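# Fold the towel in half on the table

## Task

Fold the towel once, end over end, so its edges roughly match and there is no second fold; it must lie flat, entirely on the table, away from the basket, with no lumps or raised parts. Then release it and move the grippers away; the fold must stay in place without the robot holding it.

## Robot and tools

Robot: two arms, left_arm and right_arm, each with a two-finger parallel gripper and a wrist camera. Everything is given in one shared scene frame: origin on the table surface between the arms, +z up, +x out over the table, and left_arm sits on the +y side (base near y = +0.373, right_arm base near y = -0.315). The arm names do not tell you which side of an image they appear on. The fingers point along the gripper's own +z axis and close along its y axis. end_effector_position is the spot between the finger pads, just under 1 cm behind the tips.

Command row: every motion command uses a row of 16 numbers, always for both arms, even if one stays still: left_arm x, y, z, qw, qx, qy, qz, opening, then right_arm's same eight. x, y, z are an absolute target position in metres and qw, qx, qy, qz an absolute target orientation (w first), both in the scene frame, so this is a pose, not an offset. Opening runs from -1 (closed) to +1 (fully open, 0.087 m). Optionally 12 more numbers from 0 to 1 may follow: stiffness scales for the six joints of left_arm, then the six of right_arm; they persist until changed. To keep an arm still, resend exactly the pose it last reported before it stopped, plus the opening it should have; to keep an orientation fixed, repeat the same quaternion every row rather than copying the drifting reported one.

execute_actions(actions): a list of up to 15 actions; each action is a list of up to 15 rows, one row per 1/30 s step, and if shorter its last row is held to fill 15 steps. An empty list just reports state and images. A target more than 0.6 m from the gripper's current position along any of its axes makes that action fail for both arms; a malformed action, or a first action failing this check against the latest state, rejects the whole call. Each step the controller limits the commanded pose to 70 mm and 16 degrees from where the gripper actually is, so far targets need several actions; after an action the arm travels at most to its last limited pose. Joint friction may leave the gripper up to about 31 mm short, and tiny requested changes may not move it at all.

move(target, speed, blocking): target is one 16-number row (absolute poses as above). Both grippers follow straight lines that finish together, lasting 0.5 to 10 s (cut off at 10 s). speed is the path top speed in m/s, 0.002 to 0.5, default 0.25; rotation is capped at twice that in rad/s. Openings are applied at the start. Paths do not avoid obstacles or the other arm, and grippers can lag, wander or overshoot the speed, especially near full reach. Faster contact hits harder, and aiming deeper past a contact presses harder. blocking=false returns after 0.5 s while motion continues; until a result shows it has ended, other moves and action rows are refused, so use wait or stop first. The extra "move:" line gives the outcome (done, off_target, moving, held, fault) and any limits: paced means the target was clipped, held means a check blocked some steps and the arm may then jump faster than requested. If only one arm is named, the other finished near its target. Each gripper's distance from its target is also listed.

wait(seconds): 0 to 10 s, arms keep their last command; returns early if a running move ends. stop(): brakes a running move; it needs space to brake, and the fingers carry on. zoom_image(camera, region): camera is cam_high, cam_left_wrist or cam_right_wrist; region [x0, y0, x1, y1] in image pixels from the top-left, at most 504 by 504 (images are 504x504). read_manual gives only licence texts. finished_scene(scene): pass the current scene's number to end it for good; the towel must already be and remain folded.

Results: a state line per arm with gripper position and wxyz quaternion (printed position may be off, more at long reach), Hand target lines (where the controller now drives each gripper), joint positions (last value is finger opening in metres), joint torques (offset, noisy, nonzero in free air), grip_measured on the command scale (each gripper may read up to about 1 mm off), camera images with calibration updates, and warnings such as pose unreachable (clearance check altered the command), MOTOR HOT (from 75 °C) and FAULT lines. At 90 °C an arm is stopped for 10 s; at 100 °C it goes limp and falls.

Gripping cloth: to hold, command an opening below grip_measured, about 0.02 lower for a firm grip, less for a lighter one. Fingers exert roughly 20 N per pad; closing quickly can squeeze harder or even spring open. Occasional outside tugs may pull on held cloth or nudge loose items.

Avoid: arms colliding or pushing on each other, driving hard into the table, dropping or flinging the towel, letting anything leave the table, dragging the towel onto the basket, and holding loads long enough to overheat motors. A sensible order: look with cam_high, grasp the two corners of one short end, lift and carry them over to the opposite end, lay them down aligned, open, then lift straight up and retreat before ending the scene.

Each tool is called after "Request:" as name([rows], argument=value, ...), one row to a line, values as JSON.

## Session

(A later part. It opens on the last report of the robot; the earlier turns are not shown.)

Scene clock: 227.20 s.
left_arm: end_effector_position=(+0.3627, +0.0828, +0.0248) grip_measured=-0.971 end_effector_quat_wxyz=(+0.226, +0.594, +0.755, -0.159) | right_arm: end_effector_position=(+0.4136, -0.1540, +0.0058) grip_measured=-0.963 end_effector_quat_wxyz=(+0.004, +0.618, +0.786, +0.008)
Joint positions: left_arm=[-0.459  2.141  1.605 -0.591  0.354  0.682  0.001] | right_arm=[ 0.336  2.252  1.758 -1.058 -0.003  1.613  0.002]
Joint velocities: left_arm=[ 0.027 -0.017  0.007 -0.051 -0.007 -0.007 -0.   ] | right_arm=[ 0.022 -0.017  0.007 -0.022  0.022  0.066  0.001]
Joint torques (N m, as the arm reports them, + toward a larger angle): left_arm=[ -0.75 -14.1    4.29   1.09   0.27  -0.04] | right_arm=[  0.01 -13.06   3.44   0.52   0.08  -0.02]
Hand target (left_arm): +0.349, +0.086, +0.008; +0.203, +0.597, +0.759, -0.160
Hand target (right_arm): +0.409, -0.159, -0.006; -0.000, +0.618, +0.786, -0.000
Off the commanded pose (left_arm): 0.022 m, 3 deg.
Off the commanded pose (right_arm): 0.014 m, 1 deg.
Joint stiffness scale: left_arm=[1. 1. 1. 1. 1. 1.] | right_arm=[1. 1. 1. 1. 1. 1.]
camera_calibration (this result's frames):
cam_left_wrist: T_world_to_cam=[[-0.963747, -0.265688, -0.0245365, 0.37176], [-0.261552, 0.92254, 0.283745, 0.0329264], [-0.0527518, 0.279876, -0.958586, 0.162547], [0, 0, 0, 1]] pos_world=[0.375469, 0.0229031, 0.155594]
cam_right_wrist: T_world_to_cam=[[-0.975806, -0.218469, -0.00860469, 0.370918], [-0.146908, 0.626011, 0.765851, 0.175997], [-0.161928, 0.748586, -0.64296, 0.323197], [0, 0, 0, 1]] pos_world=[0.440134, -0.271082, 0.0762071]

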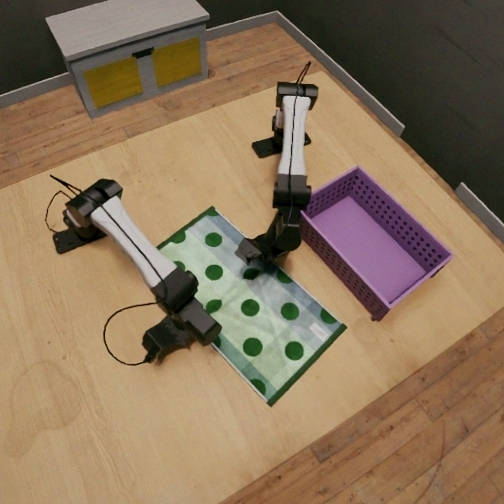

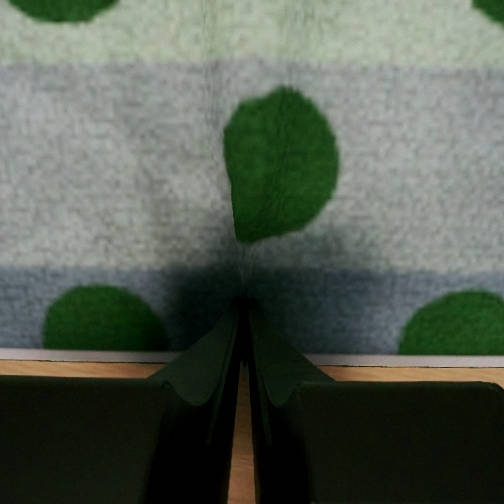

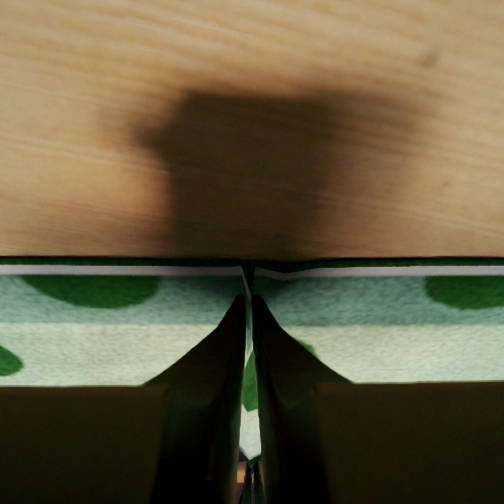

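Request:
move(target=[0.385, 0.086, 0.30, 0.4166, 0.6296, 0.64, 0.1426, -1, 0.437, -0.147, 0.295, 0.2368, 0.5713, 0.7261, 0.3007, -1], speed=0.15)

Scene clock: 237.27 s.
left_arm: end_effector_position=(+0.3848, +0.0901, +0.2857) grip_measured=-0.971 end_effector_quat_wxyz=(+0.405, +0.632, +0.646, +0.137) | right_arm: end_effector_position=(+0.4383, -0.1520, +0.2732) grip_measured=-0.963 end_effector_quat_wxyz=(+0.220, +0.582, +0.733, +0.275)
Joint positions: left_arm=[-0.643  1.851  1.987 -0.846 -0.236  0.902  0.001] | right_arm=[ 0.341  1.713  1.821 -0.959  0.04   1.613  0.002]
Joint velocities: left_arm=[-0.012  0.002  0.002  0.007  0.007  0.007 -0.   ] | right_arm=[ 0.022 -0.022 -0.017 -0.037  0.022  0.022 -0.   ]
Joint torques (N m, as the arm reports them, + toward a larger angle): left_arm=[ -0.51 -13.46   9.8    1.5   -0.13   0.01] | right_arm=[  1.66 -10.35  10.     1.67   0.15  -0.09]
Hand target (left_arm): +0.381, +0.089, +0.300; +0.416, +0.631, +0.640, +0.142
Hand target (right_arm): +0.441, -0.146, +0.294; +0.240, +0.569, +0.728, +0.298
Off the commanded pose (left_arm): 0.015 m, 2 deg.
Off the commanded pose (right_arm): 0.022 m, 4 deg.
Joint stiffness scale: left_arm=[1. 1. 1. 1. 1. 1.] | right_arm=[1. 1. 1. 1. 1. 1.]
move: off_target (left_arm, right_arm)
camera_calibration (this result's frames):
cam_left_wrist: T_world_to_cam=[[-0.701522, -0.187477, -0.687546, 0.482822], [-0.454441, 0.860853, 0.228945, 0.0533644], [0.548954, 0.473059, -0.689104, 0.085875], [0, 0, 0, 1]] pos_world=[0.315819, 0.00395521, 0.378921]
cam_right_wrist: T_world_to_cam=[[-0.741773, -0.15523, -0.652439, 0.480604], [-0.622905, 0.519971, 0.584482, 0.215639], [0.24852, 0.839961, -0.482394, 0.287824], [0, 0, 0, 1]] pos_world=[0.419291, -0.279283, 0.326372]

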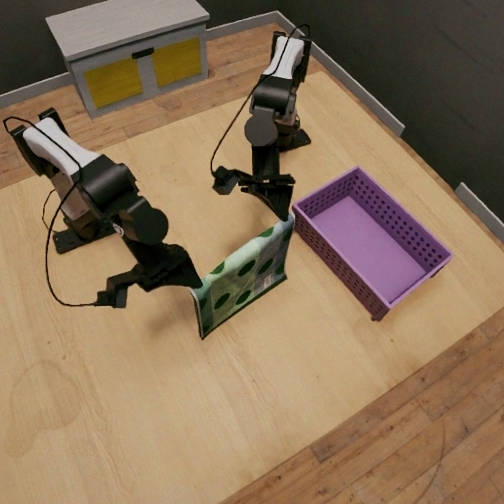

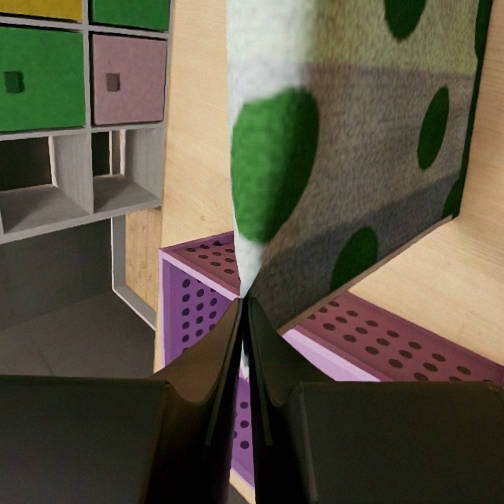

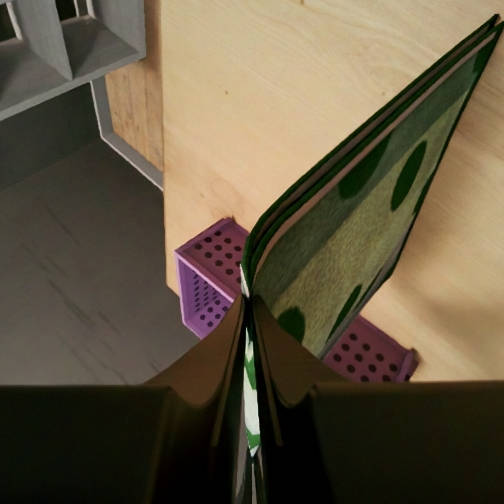

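Request:
move(target=[0.455, 0.103, 0.305, 0.4166, 0.6296, 0.64, 0.1426, -1, 0.508, -0.131, 0.30, 0.2368, 0.5713, 0.7261, 0.3007, -1], speed=0.12)

Request:
move(target=[0.36, 0.082, 0.20, 0.4166, 0.6296, 0.64, 0.1426, -1, 0.413, -0.156, 0.19, 0.2368, 0.5713, 0.7261, 0.3007, -1], speed=0.12)

Scene clock: 241.93 s.
left_arm: end_effector_position=(+0.4499, +0.1066, +0.3088) grip_measured=-0.971 end_effector_quat_wxyz=(+0.419, +0.626, +0.641, +0.146) | right_arm: end_effector_position=(+0.5066, -0.1319, +0.2884) grip_measured=-0.963 end_effector_quat_wxyz=(+0.230, +0.577, +0.728, +0.289)
Joint positions: left_arm=[-0.514  2.061  2.357 -0.955 -0.148  0.995  0.001] | right_arm=[ 0.341  2.029  2.283 -1.069  0.04   1.61   0.002]
Joint velocities: left_arm=[-0.017 -0.007  0.002 -0.007  0.007  0.022  0.   ] | right_arm=[-0.027  0.007 -0.002 -0.022 -0.022 -0.081 -0.   ]
Joint torques (N m, as the arm reports them, + toward a larger angle): left_arm=[  0.46 -11.86   9.45   1.59   0.18   0.03] | right_arm=[  0.32 -11.72   9.9    1.51   0.02  -0.11]
Hand target (left_arm): +0.454, +0.104, +0.305; +0.418, +0.630, +0.639, +0.144
Hand target (right_arm): +0.509, -0.132, +0.299; +0.237, +0.571, +0.726, +0.301
Off the commanded pose (left_arm): 0.007 m, 1 deg.
Off the commanded pose (right_arm): 0.012 m, 2 deg.
Joint stiffness scale: left_arm=[1. 1. 1. 1. 1. 1.] | right_arm=[1. 1. 1. 1. 1. 1.]
move: off_target (right_arm)
camera_calibration (this result's frames):
cam_left_wrist: T_world_to_cam=[[-0.676124, -0.196814, -0.710015, 0.543983], [-0.465381, 0.861173, 0.204453, 0.075863], [0.571206, 0.468663, -0.673853, 0.0439522], [0, 0, 0, 1]] pos_world=[0.377999, 0.0211333, 0.400342]
cam_right_wrist: T_world_to_cam=[[-0.717549, -0.150882, -0.67997, 0.540569], [-0.644585, 0.51372, 0.566217, 0.254281], [0.263882, 0.844587, -0.465875, 0.249366], [0, 0, 0, 1]] pos_world=[0.485988, -0.259678, 0.339766]

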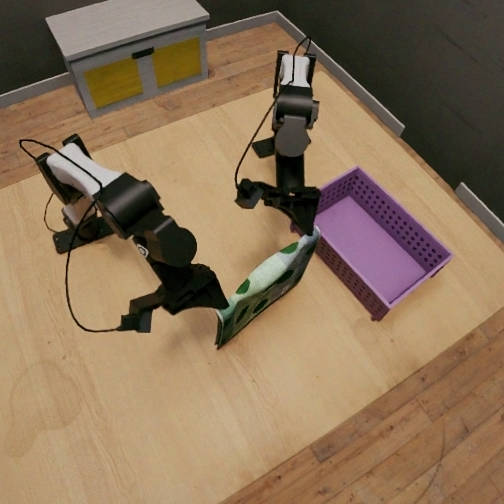

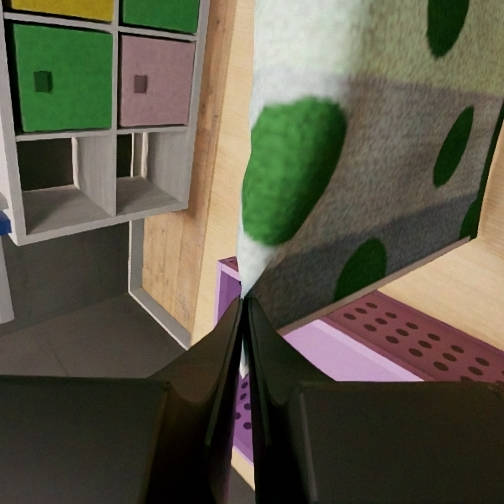

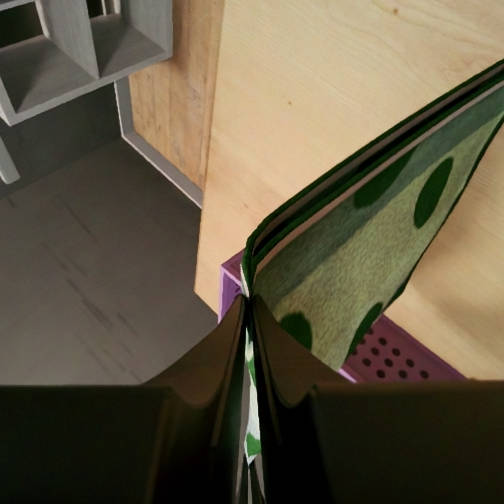

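Scene clock: 243.77 s.
left_arm: end_effector_position=(+0.3674, +0.0772, +0.1996) grip_measured=-0.971 end_effector_quat_wxyz=(+0.414, +0.631, +0.641, +0.141) | right_arm: end_effector_position=(+0.4121, -0.1597, +0.1863) grip_measured=-0.963 end_effector_quat_wxyz=(+0.231, +0.577, +0.728, +0.290)
Joint positions: left_arm=[-0.701  1.758  1.509 -0.45  -0.283  0.874  0.001] | right_arm=[ 0.341  1.525  1.246 -0.533  0.04   1.61   0.002]
Joint velocities: left_arm=[-0.002 -0.007 -0.007  0.022 -0.007 -0.081  0.   ] | right_arm=[-0.002 -0.007 -0.002  0.007 -0.007  0.007  0.   ]
Joint torques (N m, as the arm reports them, + toward a larger angle): left_arm=[ -0.33 -13.89   6.12   1.67  -0.08  -0.08] | right_arm=[ 1.57 -9.43  6.39  1.7   0.1   0.  ]
Hand target (left_arm): +0.362, +0.079, +0.200; +0.416, +0.630, +0.641, +0.141
Hand target (right_arm): +0.410, -0.155, +0.191; +0.237, +0.571, +0.726, +0.300
Off the commanded pose (left_arm): 0.009 m, 0 deg.
Off the commanded pose (right_arm): 0.005 m, 2 deg.
Joint stiffness scale: left_arm=[1. 1. 1. 1. 1. 1.] | right_arm=[1. 1. 1. 1. 1. 1.]
move: done
camera_calibration (this result's frames):
cam_left_wrist: T_world_to_cam=[[-0.688914, -0.188709, -0.699848, 0.406979], [-0.455005, 0.864175, 0.214878, 0.0790206], [0.564241, 0.466467, -0.681205, 0.03552], [0, 0, 0, 1]] pos_world=[0.296286, -0.00805615, 0.29204]
cam_right_wrist: T_world_to_cam=[[-0.715804, -0.150369, -0.681919, 0.398919], [-0.646034, 0.513294, 0.564951, 0.266211], [0.265074, 0.844937, -0.464561, 0.249534], [0, 0, 0, 1]] pos_world=[0.391384, -0.287501, 0.237558]

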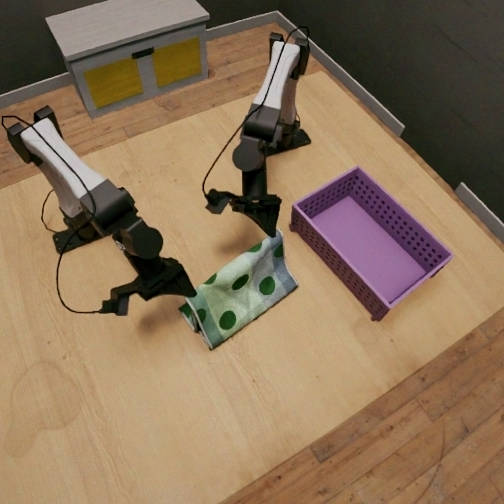

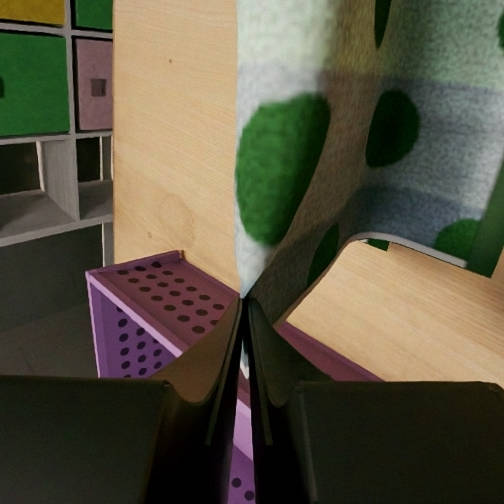

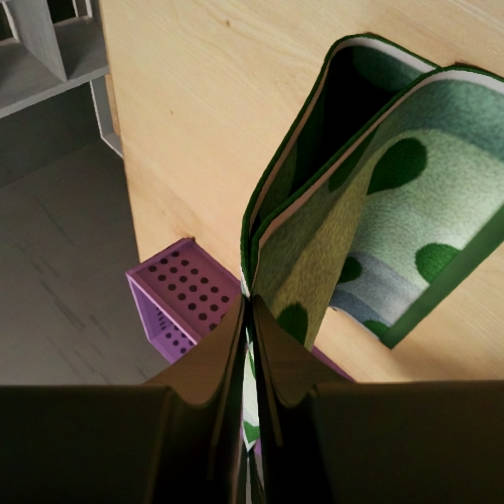

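Request:
move(target=[0.47, 0.107, 0.295, 0.4166, 0.6296, 0.64, 0.1426, -1, 0.523, -0.128, 0.295, 0.2368, 0.5713, 0.7261, 0.3007, -1], speed=0.2)

Request:
wait(seconds=2.5)

Scene clock: 249.90 s.
left_arm: end_effector_position=(+0.4642, +0.1114, +0.2979) grip_measured=-0.971 end_effector_quat_wxyz=(+0.420, +0.627, +0.640, +0.145) | right_arm: end_effector_position=(+0.5228, -0.1272, +0.2834) grip_measured=-0.963 end_effector_quat_wxyz=(+0.231, +0.576, +0.729, +0.288)
Joint positions: left_arm=[-0.484  2.076  2.331 -0.911 -0.122  1.014  0.001] | right_arm=[ 0.341  2.12   2.405 -1.1    0.04   1.607  0.002]
Joint velocities: left_arm=[-0.017 -0.007  0.007  0.022 -0.022 -0.037  0.   ] | right_arm=[ 0.002  0.007 -0.017 -0.066  0.007 -0.066 -0.001]
Joint torques (N m, as the arm reports them, + toward a larger angle): left_arm=[  0.46 -12.36   9.58   1.55   0.08   0.03] | right_arm=[ -0.04 -12.31   9.8    1.51  -0.01  -0.07]
Hand target (left_arm): +0.468, +0.110, +0.295; +0.418, +0.630, +0.639, +0.144
Hand target (right_arm): +0.526, -0.129, +0.294; +0.237, +0.571, +0.726, +0.301
Off the commanded pose (left_arm): 0.008 m, 1 deg.
Off the commanded pose (right_arm): 0.012 m, 2 deg.
Joint stiffness scale: left_arm=[1. 1. 1. 1. 1. 1.] | right_arm=[1. 1. 1. 1. 1. 1.]
move: off_target (right_arm)
camera_calibration (this result's frames):
cam_left_wrist: T_world_to_cam=[[-0.677193, -0.195666, -0.709313, 0.547014], [-0.462712, 0.862774, 0.203761, 0.0794059], [0.572108, 0.466193, -0.674801, 0.0263641], [0, 0, 0, 1]] pos_world=[0.392093, 0.0262318, 0.389615]
cam_right_wrist: T_world_to_cam=[[-0.717303, -0.15438, -0.679443, 0.548832], [-0.645755, 0.51353, 0.565056, 0.266042], [0.261681, 0.84407, -0.468048, 0.240411], [0, 0, 0, 1]] pos_world=[0.502566, -0.254815, 0.335095]

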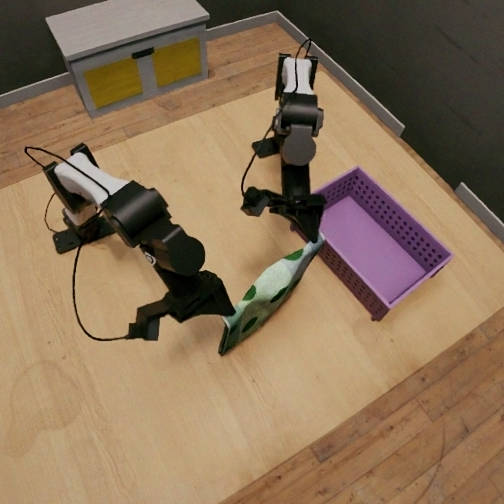

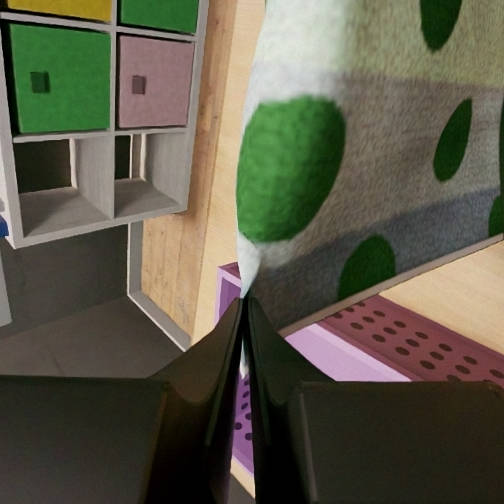

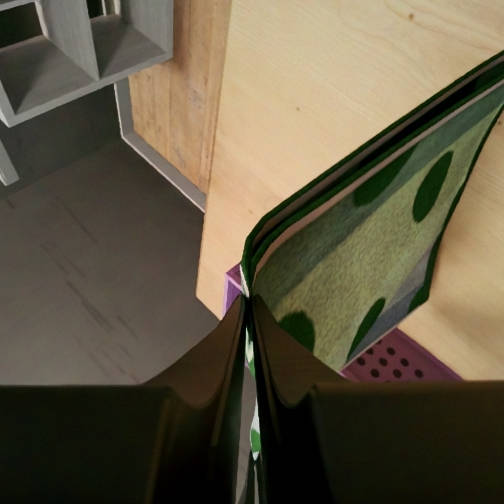

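Scene clock: 252.40 s.
left_arm: end_effector_position=(+0.4639, +0.1115, +0.2975) grip_measured=-0.971 end_effector_quat_wxyz=(+0.419, +0.628, +0.640, +0.144) | right_arm: end_effector_position=(+0.5225, -0.1272, +0.2831) grip_measured=-0.963 end_effector_quat_wxyz=(+0.230, +0.576, +0.730, +0.288)
Joint positions: left_arm=[-0.484  2.076  2.331 -0.913 -0.121  1.015  0.001] | right_arm=[ 0.341  2.12   2.405 -1.102  0.04   1.607  0.002]
Joint velocities: left_arm=[-0.007  0.002  0.012 -0.081  0.022 -0.007  0.   ] | right_arm=[ 0.002 -0.002  0.007  0.007  0.007  0.051  0.001]
Joint torques (N m, as the arm reports them, + toward a larger angle): left_arm=[  0.52 -12.49   9.62   1.59   0.12   0.01] | right_arm=[ -0.05 -12.23   9.79   1.53  -0.01  -0.09]
Hand target (left_arm): +0.468, +0.110, +0.295; +0.417, +0.630, +0.639, +0.145
Hand target (right_arm): +0.526, -0.129, +0.294; +0.237, +0.571, +0.726, +0.301
Off the commanded pose (left_arm): 0.008 m, 0 deg.
Off the commanded pose (right_arm): 0.012 m, 2 deg.
Joint stiffness scale: left_arm=[1. 1. 1. 1. 1. 1.] | right_arm=[1. 1. 1. 1. 1. 1.]
wait: 2.50 s; at rest by 0.17 s
camera_calibration (this result's frames):
cam_left_wrist: T_world_to_cam=[[-0.678568, -0.19442, -0.70834, 0.54678], [-0.461642, 0.862964, 0.205378, 0.0782956], [0.571342, 0.466362, -0.675332, 0.0267611], [0, 0, 0, 1]] pos_world=[0.391882, 0.0262585, 0.389299]
cam_right_wrist: T_world_to_cam=[[-0.718545, -0.154745, -0.678046, 0.548561], [-0.64472, 0.513834, 0.56596, 0.265306], [0.260824, 0.843818, -0.46898, 0.241106], [0, 0, 0, 1]] pos_world=[0.502327, -0.254885, 0.334871]

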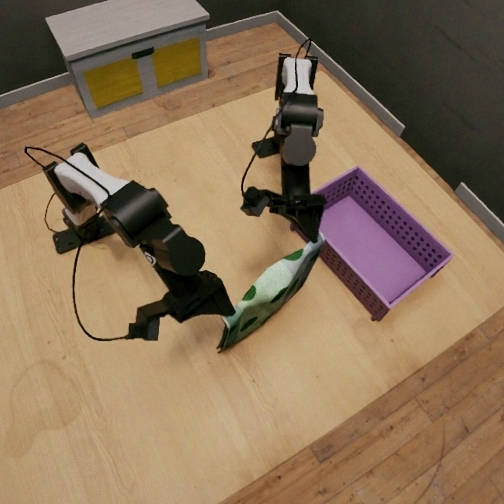

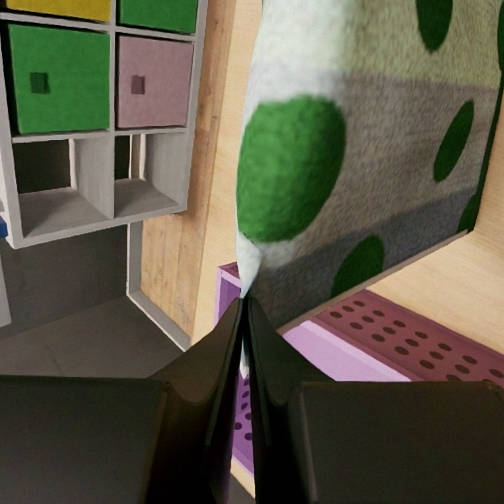

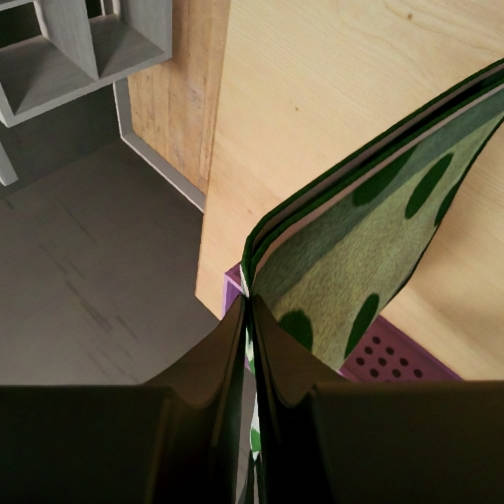

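Request:
move(target=[0.375, 0.088, 0.255, 0.4166, 0.6296, 0.64, 0.1426, -1, 0.433, -0.149, 0.245, 0.2368, 0.5713, 0.7261, 0.3007, -1], speed=0.05)

Scene clock: 256.73 s.
left_arm: end_effector_position=(+0.3807, +0.0845, +0.2549) grip_measured=-0.971 end_effector_quat_wxyz=(+0.414, +0.632, +0.640, +0.138) | right_arm: end_effector_position=(+0.4325, -0.1537, +0.2396) grip_measured=-0.963 end_effector_quat_wxyz=(+0.230, +0.576, +0.730, +0.287)
Joint positions: left_arm=[-0.66   1.794  1.772 -0.669 -0.245  0.901  0.001] | right_arm=[ 0.341  1.625  1.563 -0.757  0.04   1.607  0.002]
Joint velocities: left_arm=[-0.002 -0.022 -0.017  0.066 -0.051  0.022  0.001] | right_arm=[ 0.012  0.007 -0.002  0.037  0.037  0.007 -0.001]
Joint torques (N m, as the arm reports them, + toward a larger angle): left_arm=[ -0.31 -13.8    5.93   1.7   -0.12  -0.08] | right_arm=[  1.75 -10.33   6.2    1.72   0.11   0.04]
Hand target (left_arm): +0.376, +0.086, +0.254; +0.416, +0.630, +0.641, +0.141
Hand target (right_arm): +0.431, -0.148, +0.246; +0.237, +0.571, +0.726, +0.300
Off the commanded pose (left_arm): 0.007 m, 1 deg.
Off the commanded pose (right_arm): 0.007 m, 2 deg.
Joint stiffness scale: left_arm=[1. 1. 1. 1. 1. 1.] | right_arm=[1. 1. 1. 1. 1. 1.]
move: done
camera_calibration (this result's frames):
cam_left_wrist: T_world_to_cam=[[-0.691483, -0.187628, -0.697601, 0.456476], [-0.450115, 0.867215, 0.212921, 0.0652181], [0.56502, 0.461232, -0.684118, 0.0631237], [0, 0, 0, 1]] pos_world=[0.309335, -0.0000252652, 0.347736]
cam_right_wrist: T_world_to_cam=[[-0.719289, -0.154964, -0.677207, 0.450443], [-0.644098, 0.514017, 0.566502, 0.245122], [0.260309, 0.843666, -0.469539, 0.26685], [0, 0, 0, 1]] pos_world=[0.412418, -0.281328, 0.291477]

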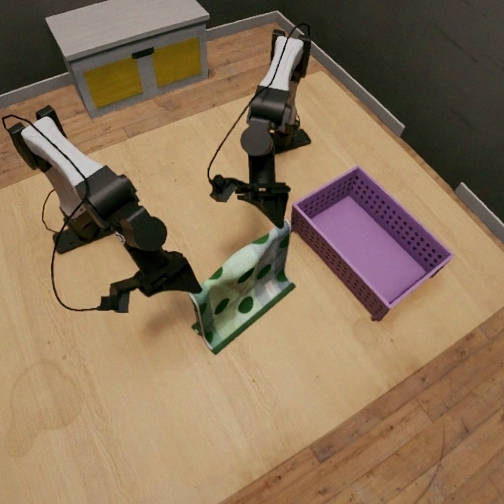

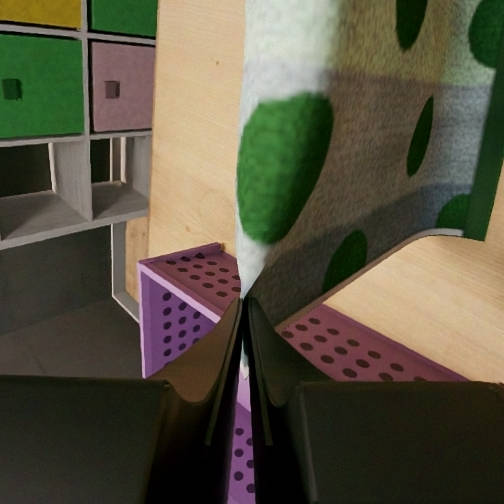

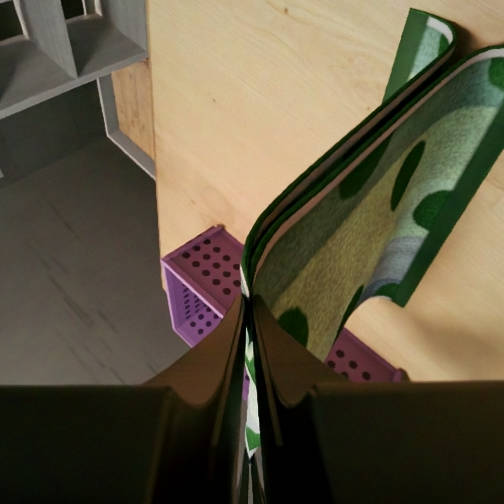

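Request:
move(target=[0.475, 0.107, 0.29, 0.4166, 0.6296, 0.64, 0.1426, -1, 0.528, -0.127, 0.29, 0.2368, 0.5713, 0.7261, 0.3007, -1], speed=0.1)

Scene clock: 263.93 s.
left_arm: end_effector_position=(+0.4690, +0.1109, +0.2935) grip_measured=-0.971 end_effector_quat_wxyz=(+0.418, +0.627, +0.641, +0.146) | right_arm: end_effector_position=(+0.5263, -0.1261, +0.2788) grip_measured=-0.963 end_effector_quat_wxyz=(+0.231, +0.576, +0.729, +0.289)
Joint positions: left_arm=[-0.48   2.093  2.338 -0.904 -0.121  1.017  0.001] | right_arm=[ 0.341  2.125  2.391 -1.08   0.04   1.607  0.002]
Joint velocities: left_arm=[-0.007 -0.012  0.012  0.022  0.066 -0.007  0.   ] | right_arm=[-0.027 -0.007  0.042  0.022  0.022  0.051 -0.   ]
Joint torques (N m, as the arm reports them, + toward a larger angle): left_arm=[  0.6  -12.41   9.71   1.58   0.18   0.04] | right_arm=[ -0.08 -12.4    9.88   1.52  -0.01  -0.09]
Hand target (left_arm): +0.474, +0.109, +0.291; +0.418, +0.630, +0.639, +0.144
Hand target (right_arm): +0.530, -0.128, +0.289; +0.237, +0.571, +0.726, +0.301
Off the commanded pose (left_arm): 0.008 m, 1 deg.
Off the commanded pose (right_arm): 0.011 m, 2 deg.
Joint stiffness scale: left_arm=[1. 1. 1. 1. 1. 1.] | right_arm=[1. 1. 1. 1. 1. 1.]
move: off_target (right_arm)
camera_calibration (this result's frames):
cam_left_wrist: T_world_to_cam=[[-0.67732, -0.195225, -0.709313, 0.547139], [-0.464508, 0.861146, 0.206543, 0.0831941], [0.5705, 0.469377, -0.673955, 0.0210197], [0, 0, 0, 1]] pos_world=[0.397241, 0.0253066, 0.385076]
cam_right_wrist: T_world_to_cam=[[-0.716557, -0.15416, -0.68028, 0.548251], [-0.646375, 0.513347, 0.564512, 0.270822], [0.262195, 0.844221, -0.467488, 0.23607], [0, 0, 0, 1]] pos_world=[0.506009, -0.253803, 0.330442]

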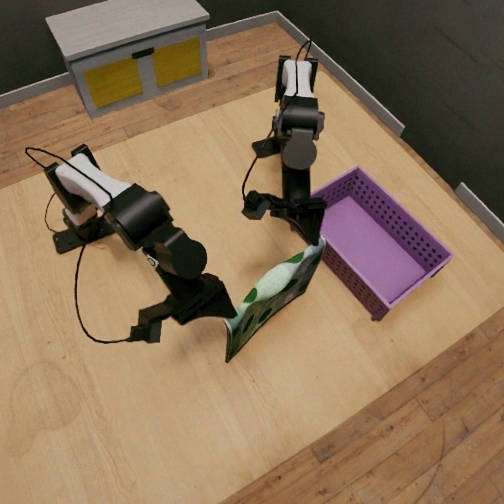

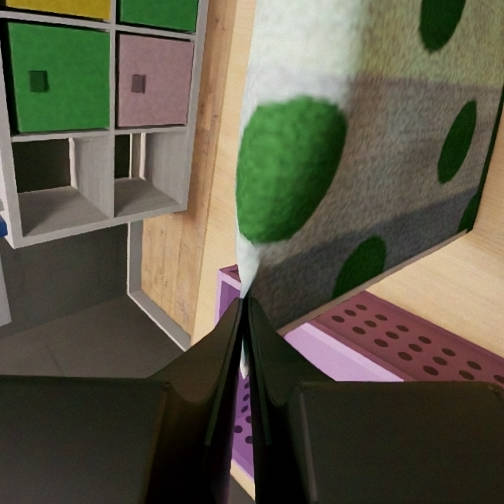

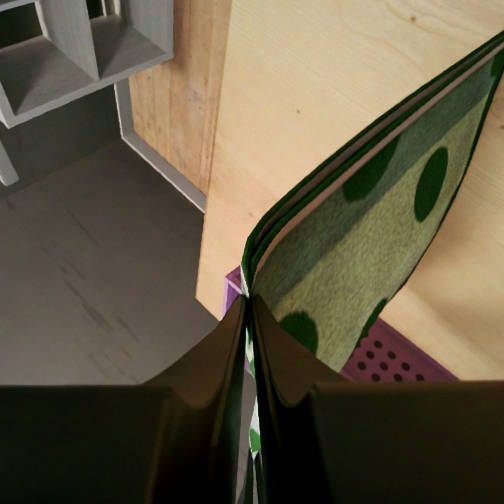

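Request:
execute_actions([
  [[0.453,0.109,0.293,0.4166,0.6296,0.64,0.1426,-1,0.514,-0.129,0.283,0.2368,0.5713,0.7261,0.3007,-1],[0.439,0.106,0.293,0.4166,0.6296,0.64,0.1426,-1,0.500,-0.132,0.283,0.2368,0.5713,0.7261,0.3007,-1],[0.424,0.102,0.291,0.4166,0.6296,0.64,0.1426,-1,0.485,-0.136,0.281,0.2368,0.5713,0.7261,0.3007,-1],[0.409,0.099,0.287,0.4166,0.6296,0.64,0.1426,-1,0.470,-0.139,0.277,0.2368,0.5713,0.7261,0.3007,-1],[0.394,0.095,0.280,0.4166,0.6296,0.64,0.1426,-1,0.455,-0.143,0.270,0.2368,0.5713,0.7261,0.3007,-1],[0.379,0.091,0.270,0.4166,0.6296,0.64,0.1426,-1,0.440,-0.147,0.260,0.2368,0.5713,0.7261,0.3007,-1],[0.364,0.088,0.258,0.4166,0.6296,0.64,0.1426,-1,0.425,-0.150,0.248,0.2368,0.5713,0.7261,0.3007,-1],[0.350,0.084,0.245,0.4166,0.6296,0.64,0.1426,-1,0.411,-0.154,0.235,0.2368,0.5713,0.7261,0.3007,-1],[0.338,0.081,0.231,0.4166,0.6296,0.64,0.1426,-1,0.399,-0.157,0.221,0.2368,0.5713,0.7261,0.3007,-1],[0.327,0.079,0.217,0.4166,0.6296,0.64,0.1426,-1,0.388,-0.159,0.207,0.2368,0.5713,0.7261,0.3007,-1],[0.317,0.076,0.204,0.4166,0.6296,0.64,0.1426,-1,0.378,-0.162,0.194,0.2368,0.5713,0.7261,0.3007,-1],[0.308,0.074,0.192,0.4166,0.6296,0.64,0.1426,-1,0.369,-0.164,0.182,0.2368,0.5713,0.7261,0.3007,-1],[0.300,0.072,0.181,0.4166,0.6296,0.64,0.1426,-1,0.361,-0.166,0.171,0.2368,0.5713,0.7261,0.3007,-1],[0.294,0.071,0.172,0.4166,0.6296,0.64,0.1426,-1,0.355,-0.167,0.162,0.2368,0.5713,0.7261,0.3007,-1],[0.290,0.070,0.165,0.4166,0.6296,0.64,0.1426,-1,0.351,-0.168,0.155,0.2368,0.5713,0.7261,0.3007,-1]],
  [[0.290,0.070,0.165,0.4166,0.6296,0.64,0.1426,-1,0.351,-0.168,0.155,0.2368,0.5713,0.7261,0.3007,-1]],
])

Scene clock: 273.10 s.
left_arm: end_effector_position=(+0.2897, +0.0635, +0.1699) grip_measured=-0.971 end_effector_quat_wxyz=(+0.417, +0.635, +0.636, +0.136) | right_arm: end_effector_position=(+0.3478, -0.1681, +0.1563) grip_measured=-0.963 end_effector_quat_wxyz=(+0.229, +0.568, +0.734, +0.292)
Joint positions: left_arm=[-0.891  1.625  1.247 -0.359 -0.413  0.751  0.001] | right_arm=[ 0.373  1.287  0.929 -0.454  0.048  1.615  0.002]
Joint velocities: left_arm=[-0.002  0.012  0.007 -0.007 -0.095 -0.037 -0.002] | right_arm=[-0.012  0.017  0.002  0.139 -0.007 -0.081 -0.001]
Joint torques (N m, as the arm reports them, + toward a larger angle): left_arm=[  0.61 -11.1    5.61   1.59  -0.09  -0.08] | right_arm=[ 0.78 -5.7   5.71  1.71  0.14  0.07]
Hand target (left_arm): +0.290, +0.070, +0.165; +0.416, +0.630, +0.640, +0.143
Hand target (right_arm): +0.351, -0.168, +0.155; +0.237, +0.571, +0.727, +0.300
Off the commanded pose (left_arm): 0.008 m, 1 deg.
Off the commanded pose (right_arm): 0.003 m, 2 deg.
Joint stiffness scale: left_arm=[1. 1. 1. 1. 1. 1.] | right_arm=[1. 1. 1. 1. 1. 1.]
camera_calibration (this result's frames):
cam_left_wrist: T_world_to_cam=[[-0.690829, -0.18061, -0.700096, 0.330145], [-0.44122, 0.872405, 0.210319, 0.0582092], [0.572782, 0.454191, -0.682372, 0.0639748], [0, 0, 0, 1]] pos_world=[0.217113, -0.0202115, 0.262545]
cam_right_wrist: T_world_to_cam=[[-0.711387, -0.167628, -0.682517, 0.326784], [-0.657911, 0.50035, 0.562852, 0.248196], [0.247148, 0.849441, -0.466227, 0.267001], [0, 0, 0, 1]] pos_world=[0.329771, -0.296208, 0.207821]

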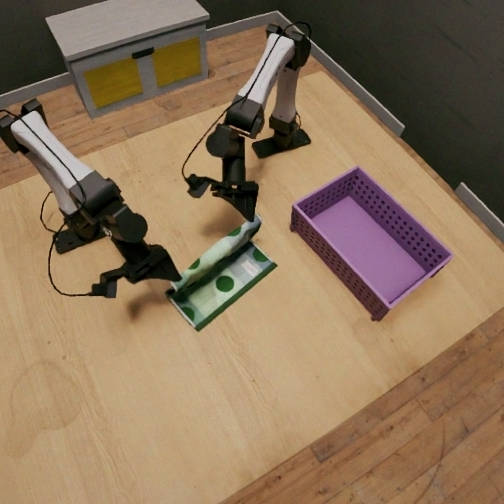

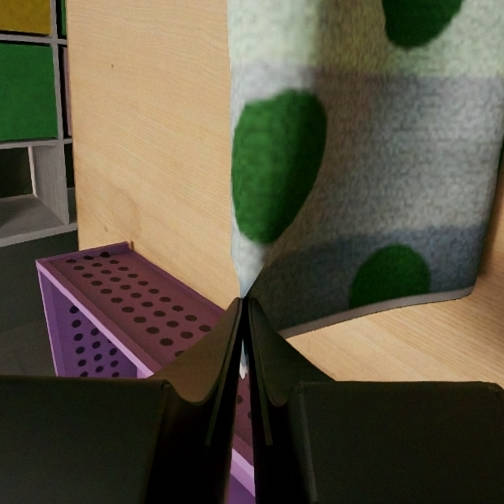

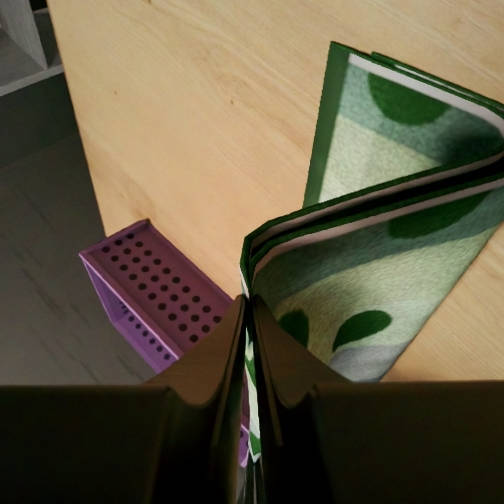

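Request:
move(target=[0.125, 0.036, 0.075, 0.3512, 0.6296, 0.6917, 0.042, -1, 0.185, -0.203, 0.065, 0.1074, 0.609, 0.774, 0.1365, -1], speed=0.15)

Scene clock: 286.23 s.
left_arm: end_effector_position=(+0.1288, +0.0229, +0.0914) grip_measured=-0.971 end_effector_quat_wxyz=(+0.368, +0.620, +0.693, +0.023) | right_arm: end_effector_position=(+0.1896, -0.2008, +0.0706) grip_measured=-0.963 end_effector_quat_wxyz=(+0.108, +0.609, +0.773, +0.141)
Joint positions: left_arm=[-1.284  1.625  1.073 -0.405 -0.474  0.216  0.001] | right_arm=[ 0.468  0.968  0.622 -0.872  0.057  1.738  0.002]
Joint velocities: left_arm=[-0.022 -0.002  0.007  0.007 -0.022 -0.051 -0.001] | right_arm=[ 0.002  0.012  0.002 -0.095  0.007  0.051  0.   ]
Joint torques (N m, as the arm reports them, + toward a larger angle): left_arm=[-0.36 -7.3   5.55  1.21 -0.21 -0.1 ] | right_arm=[ 1.63 -2.86  5.78  0.87  0.12  0.08]
Hand target (left_arm): +0.125, +0.033, +0.074; +0.349, +0.629, +0.694, +0.040
Hand target (right_arm): +0.184, -0.201, +0.067; +0.105, +0.610, +0.774, +0.137
Off the commanded pose (left_arm): 0.021 m, 3 deg.
Off the commanded pose (right_arm): 0.008 m, 1 deg.
Joint stiffness scale: left_arm=[1. 1. 1. 1. 1. 1.] | right_arm=[1. 1. 1. 1. 1. 1.]
move: off_target (left_arm)
camera_calibration (this result's frames):
cam_left_wrist: T_world_to_cam=[[-0.837188, -0.254705, -0.483985, 0.157472], [-0.396507, 0.892175, 0.216348, 0.0323099], [0.376695, 0.373027, -0.84791, 0.163317], [0, 0, 0, 1]] pos_world=[0.083124, -0.0496389, 0.207702]
cam_right_wrist: T_world_to_cam=[[-0.918231, -0.201548, -0.340926, 0.158618], [-0.393261, 0.565909, 0.724633, 0.160283], [0.046885, 0.799453, -0.598896, 0.331143], [0, 0, 0, 1]] pos_world=[0.193156, -0.32347, 0.136251]

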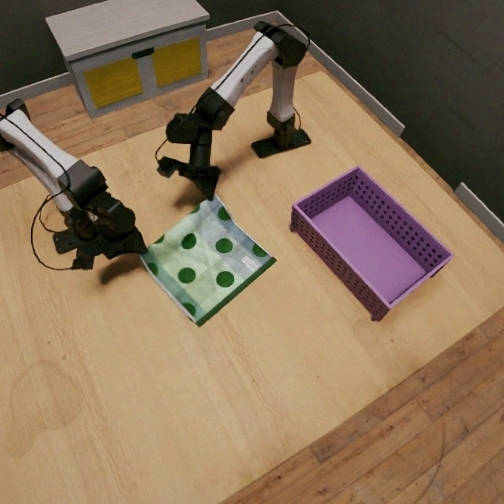

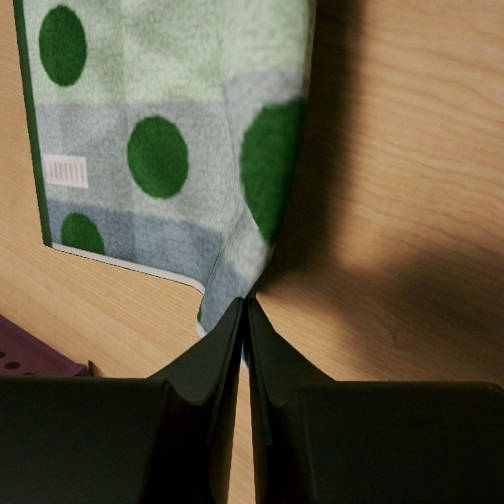

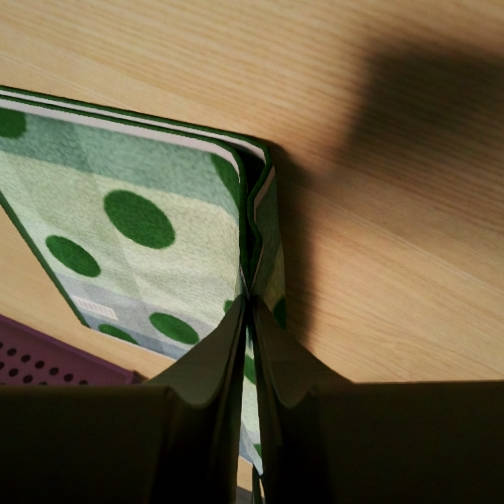

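Request:
move(target=[0.076, 0.034, 0.02, 0.3512, 0.6296, 0.6917, 0.042, -1, 0.136, -0.22, 0.018, 0.1074, 0.609, 0.774, 0.1365, -1], speed=0.1)

Scene clock: 290.97 s.
left_arm: end_effector_position=(+0.0780, +0.0166, +0.0369) grip_measured=-0.971 end_effector_quat_wxyz=(+0.369, +0.618, +0.694, +0.018) | right_arm: end_effector_position=(+0.1397, -0.2146, +0.0252) grip_measured=-0.963 end_effector_quat_wxyz=(+0.103, +0.606, +0.775, +0.148)
Joint positions: left_arm=[-1.443  1.724  0.96  -0.262 -0.555  0.059  0.001] | right_arm=[ 0.515  0.698  0.357 -0.872  0.057  1.777  0.002]
Joint velocities: left_arm=[-0.017  0.002 -0.012 -0.022  0.037 -0.081 -0.001] | right_arm=[ 0.007 -0.022 -0.002 -0.022  0.007  0.066  0.   ]
Joint torques (N m, as the arm reports them, + toward a larger angle): left_arm=[-0.47 -7.78  4.46  1.06 -0.34 -0.07] | right_arm=[ 1.42 -0.59  5.61  0.82  0.28  0.12]
Hand target (left_arm): +0.076, +0.032, +0.020; +0.350, +0.630, +0.692, +0.042
Hand target (right_arm): +0.135, -0.219, +0.019; +0.107, +0.609, +0.774, +0.136
Off the commanded pose (left_arm): 0.024 m, 4 deg.
Off the commanded pose (right_arm): 0.010 m, 1 deg.
Joint stiffness scale: left_arm=[1. 1. 1. 1. 1. 1.] | right_arm=[1. 1. 1. 1. 1. 1.]
move: off_target (left_arm)
camera_calibration (this result's frames):
cam_left_wrist: T_world_to_cam=[[-0.839989, -0.2594, -0.476582, 0.0869976], [-0.395484, 0.894042, 0.21043, 0.0297433], [0.371499, 0.365239, -0.853574, 0.139321], [0, 0, 0, 1]] pos_world=[0.0330822, -0.0549103, 0.154124]
cam_right_wrist: T_world_to_cam=[[-0.915991, -0.205219, -0.344739, 0.0935189], [-0.399251, 0.550811, 0.732943, 0.178787], [0.0394728, 0.809007, -0.586472, 0.320154], [0, 0, 0, 1]] pos_world=[0.144406, -0.338292, 0.0889604]

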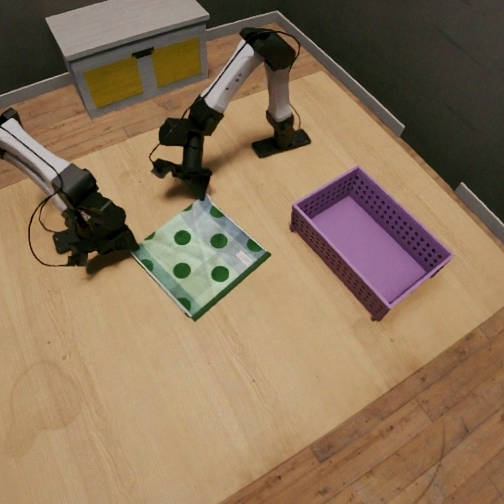

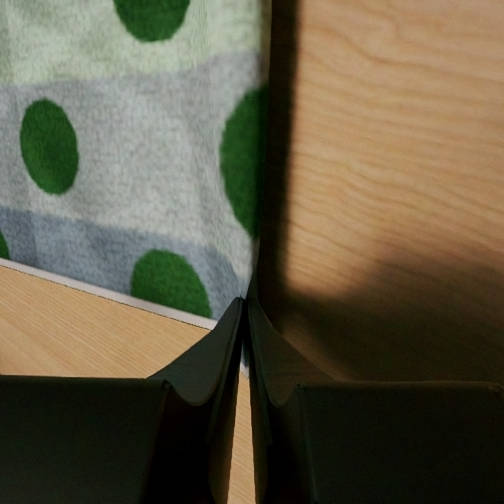

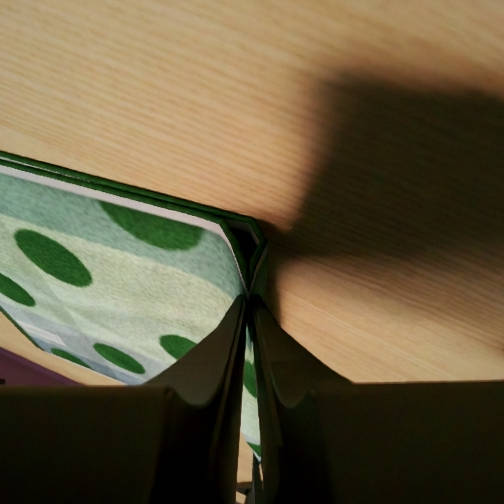

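Request:
execute_actions([
  [[0.076, 0.034, 0.02, 0.3512, 0.6296, 0.6917, 0.042, -0.8, 0.136, -0.22, 0.018, 0.1074, 0.609, 0.774, 0.1365, -0.8],[0.076, 0.034, 0.02, 0.3512, 0.6296, 0.6917, 0.042, -0.65, 0.136, -0.22, 0.018, 0.1074, 0.609, 0.774, 0.1365, -0.65],[0.076, 0.034, 0.02, 0.3512, 0.6296, 0.6917, 0.042, -0.5, 0.136, -0.22, 0.018, 0.1074, 0.609, 0.774, 0.1365, -0.5],[0.076, 0.034, 0.02, 0.3512, 0.6296, 0.6917, 0.042, -0.35, 0.136, -0.22, 0.018, 0.1074, 0.609, 0.774, 0.1365, -0.35],[0.076, 0.034, 0.02, 0.3512, 0.6296, 0.6917, 0.042, -0.2, 0.136, -0.22, 0.018, 0.1074, 0.609, 0.774, 0.1365, -0.2]],
])

Request:
move(target=[0.03, 0.10, 0.14, 0.3512, 0.6296, 0.6917, 0.042, -0.2, 0.13, -0.26, 0.13, 0.1074, 0.609, 0.774, 0.1365, -0.2], speed=0.2)

Scene clock: 295.73 s.
left_arm: end_effector_position=(+0.0785, +0.0167, +0.0372) grip_measured=-0.200 end_effector_quat_wxyz=(+0.370, +0.616, +0.695, +0.019) | right_arm: end_effector_position=(+0.1402, -0.2156, +0.0250) grip_measured=-0.200 end_effector_quat_wxyz=(+0.105, +0.607, +0.774, +0.146)
Joint positions: left_arm=[-1.443  1.724  0.96  -0.262 -0.559  0.057  0.035] | right_arm=[ 0.515  0.698  0.357 -0.873  0.063  1.778  0.035]
Joint velocities: left_arm=[-0.017 -0.007 -0.002 -0.051  0.007  0.022 -0.001] | right_arm=[ 0.007  0.002 -0.007 -0.051 -0.007  0.007  0.   ]
Joint torques (N m, as the arm reports them, + toward a larger angle): left_arm=[-0.35 -8.49  3.89  1.1  -0.29 -0.07] | right_arm=[ 0.81 -0.41  5.46  0.86  0.22  0.03]
Hand target (left_arm): +0.076, +0.034, +0.020; +0.351, +0.629, +0.692, +0.042
Hand target (right_arm): +0.136, -0.220, +0.018; +0.107, +0.609, +0.774, +0.136
Off the commanded pose (left_arm): 0.024 m, 4 deg.
Off the commanded pose (right_arm): 0.009 m, 1 deg.
Joint stiffness scale: left_arm=[1. 1. 1. 1. 1. 1.] | right_arm=[1. 1. 1. 1. 1. 1.]
camera_calibration (this result's frames):
cam_left_wrist: T_world_to_cam=[[-0.837946, -0.262682, -0.478377, 0.0875486], [-0.398998, 0.89291, 0.208596, 0.0300852], [0.372353, 0.365664, -0.85302, 0.13921], [0, 0, 0, 1]] pos_world=[0.0335297, -0.0547699, 0.154354]
cam_right_wrist: T_world_to_cam=[[-0.915963, -0.204404, -0.345299, 0.0937895], [-0.398973, 0.555753, 0.729355, 0.180797], [0.0428182, 0.805827, -0.590601, 0.319769], [0, 0, 0, 1]] pos_world=[0.144349, -0.338986, 0.0893761]

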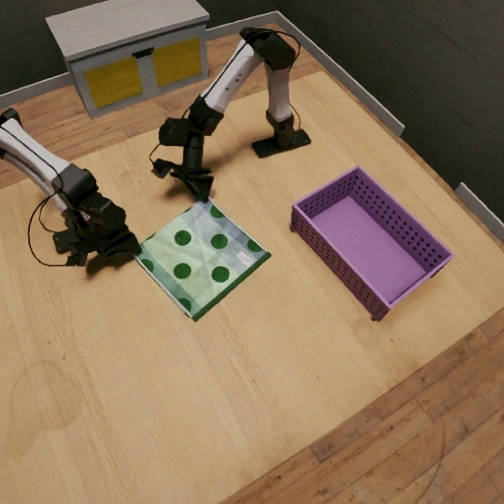

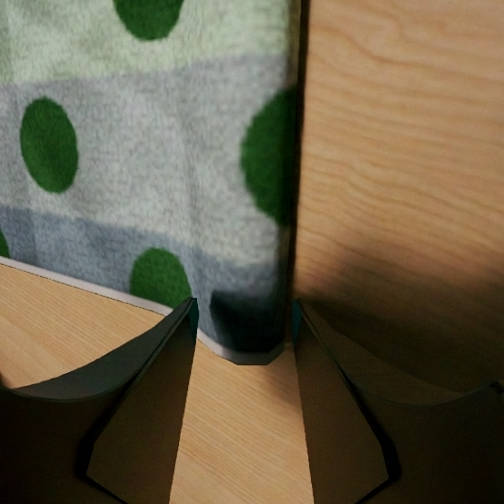

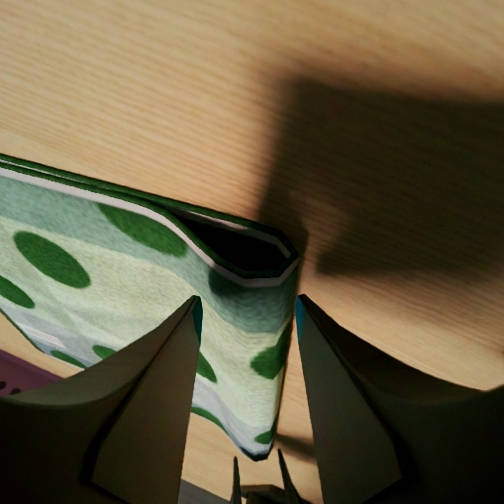

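Scene clock: 297.17 s.
left_arm: end_effector_position=(+0.0312, +0.1045, +0.1313) grip_measured=-0.200 end_effector_quat_wxyz=(+0.343, +0.631, +0.694, +0.048) | right_arm: end_effector_position=(+0.1305, -0.2602, +0.1248) grip_measured=-0.200 end_effector_quat_wxyz=(+0.111, +0.611, +0.772, +0.135)
Joint positions: left_arm=[-1.63   1.379  1.056 -0.907 -0.633 -0.154  0.035] | right_arm=[ 0.079  0.665  0.76  -1.321 -0.065  1.373  0.035]
Joint velocities: left_arm=[ 0.007  0.012 -0.002 -0.051  0.007 -0.007  0.   ] | right_arm=[-0.002  0.007  0.002  0.007  0.007 -0.081 -0.   ]
Joint torques (N m, as the arm reports them, + toward a larger angle): left_arm=[-0.67 -6.93  9.32  0.81 -0.36 -0.08] | right_arm=[-0.4   3.01  9.27  0.85 -0.14 -0.08]
Hand target (left_arm): +0.028, +0.102, +0.139; +0.349, +0.630, +0.693, +0.042
Hand target (right_arm): +0.132, -0.259, +0.131; +0.107, +0.609, +0.773, +0.139
Off the commanded pose (left_arm): 0.010 m, 1 deg.
Off the commanded pose (right_arm): 0.005 m, 1 deg.
Joint stiffness scale: left_arm=[1. 1. 1. 1. 1. 1.] | right_arm=[1. 1. 1. 1. 1. 1.]
move: done
camera_calibration (this result's frames):
cam_left_wrist: T_world_to_cam=[[-0.838311, -0.222845, -0.497569, 0.11436], [-0.400352, 0.871121, 0.284372, -0.0944156], [0.370072, 0.437595, -0.819486, 0.193192], [0, 0, 0, 1]] pos_world=[-0.0134248, 0.0231923, 0.242069]
cam_right_wrist: T_world_to_cam=[[-0.920382, -0.201212, -0.335278, 0.110412], [-0.387937, 0.57735, 0.718451, 0.134469], [0.0490117, 0.791316, -0.60944, 0.412814], [0, 0, 0, 1]] pos_world=[0.133554, -0.382085, 0.191995]

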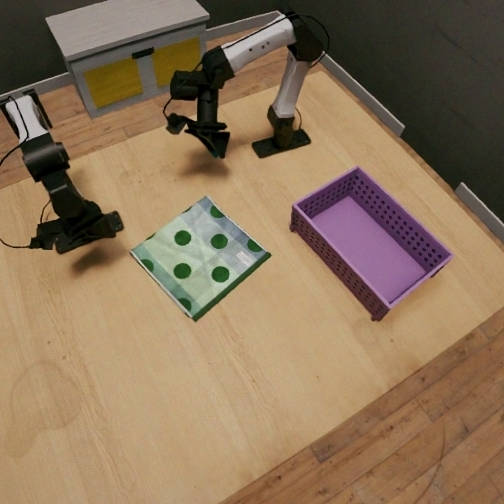

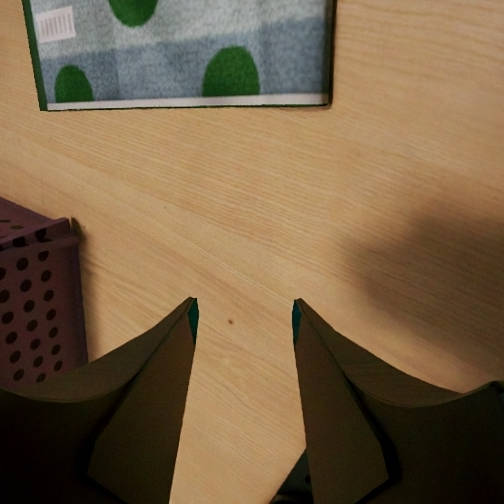

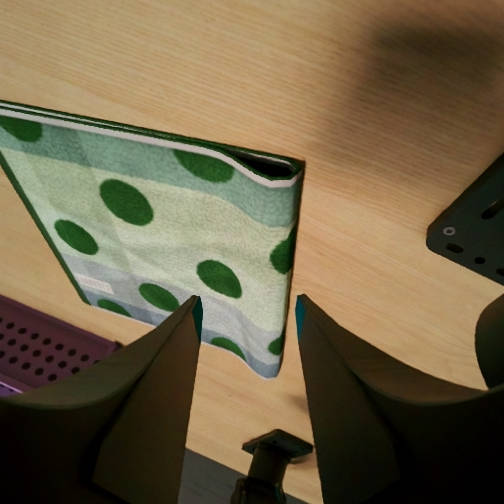

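Request:
zoom_image(camera="cam_high", region=[120, 180, 280, 340])

Request:
zoom_image(camera="cam_right_wrist", region=[0, 80, 320, 400])

Region (120, 180, 280, 340) of cam_high's 504x504 image, scaled by 3.150, with more detail than that image has.

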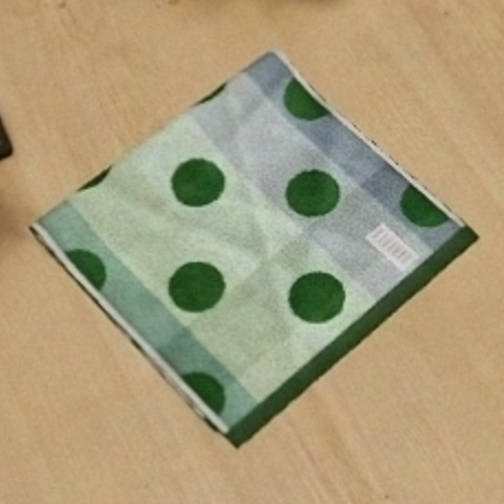

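Region (0, 80, 320, 400) of cam_right_wrist's 504x504 image, scaled by 1.575, with more detail than that image has.

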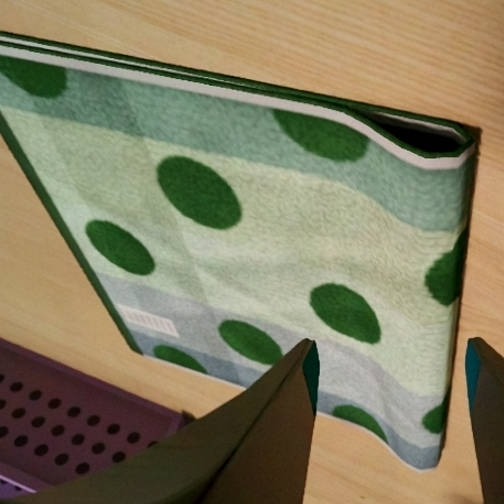

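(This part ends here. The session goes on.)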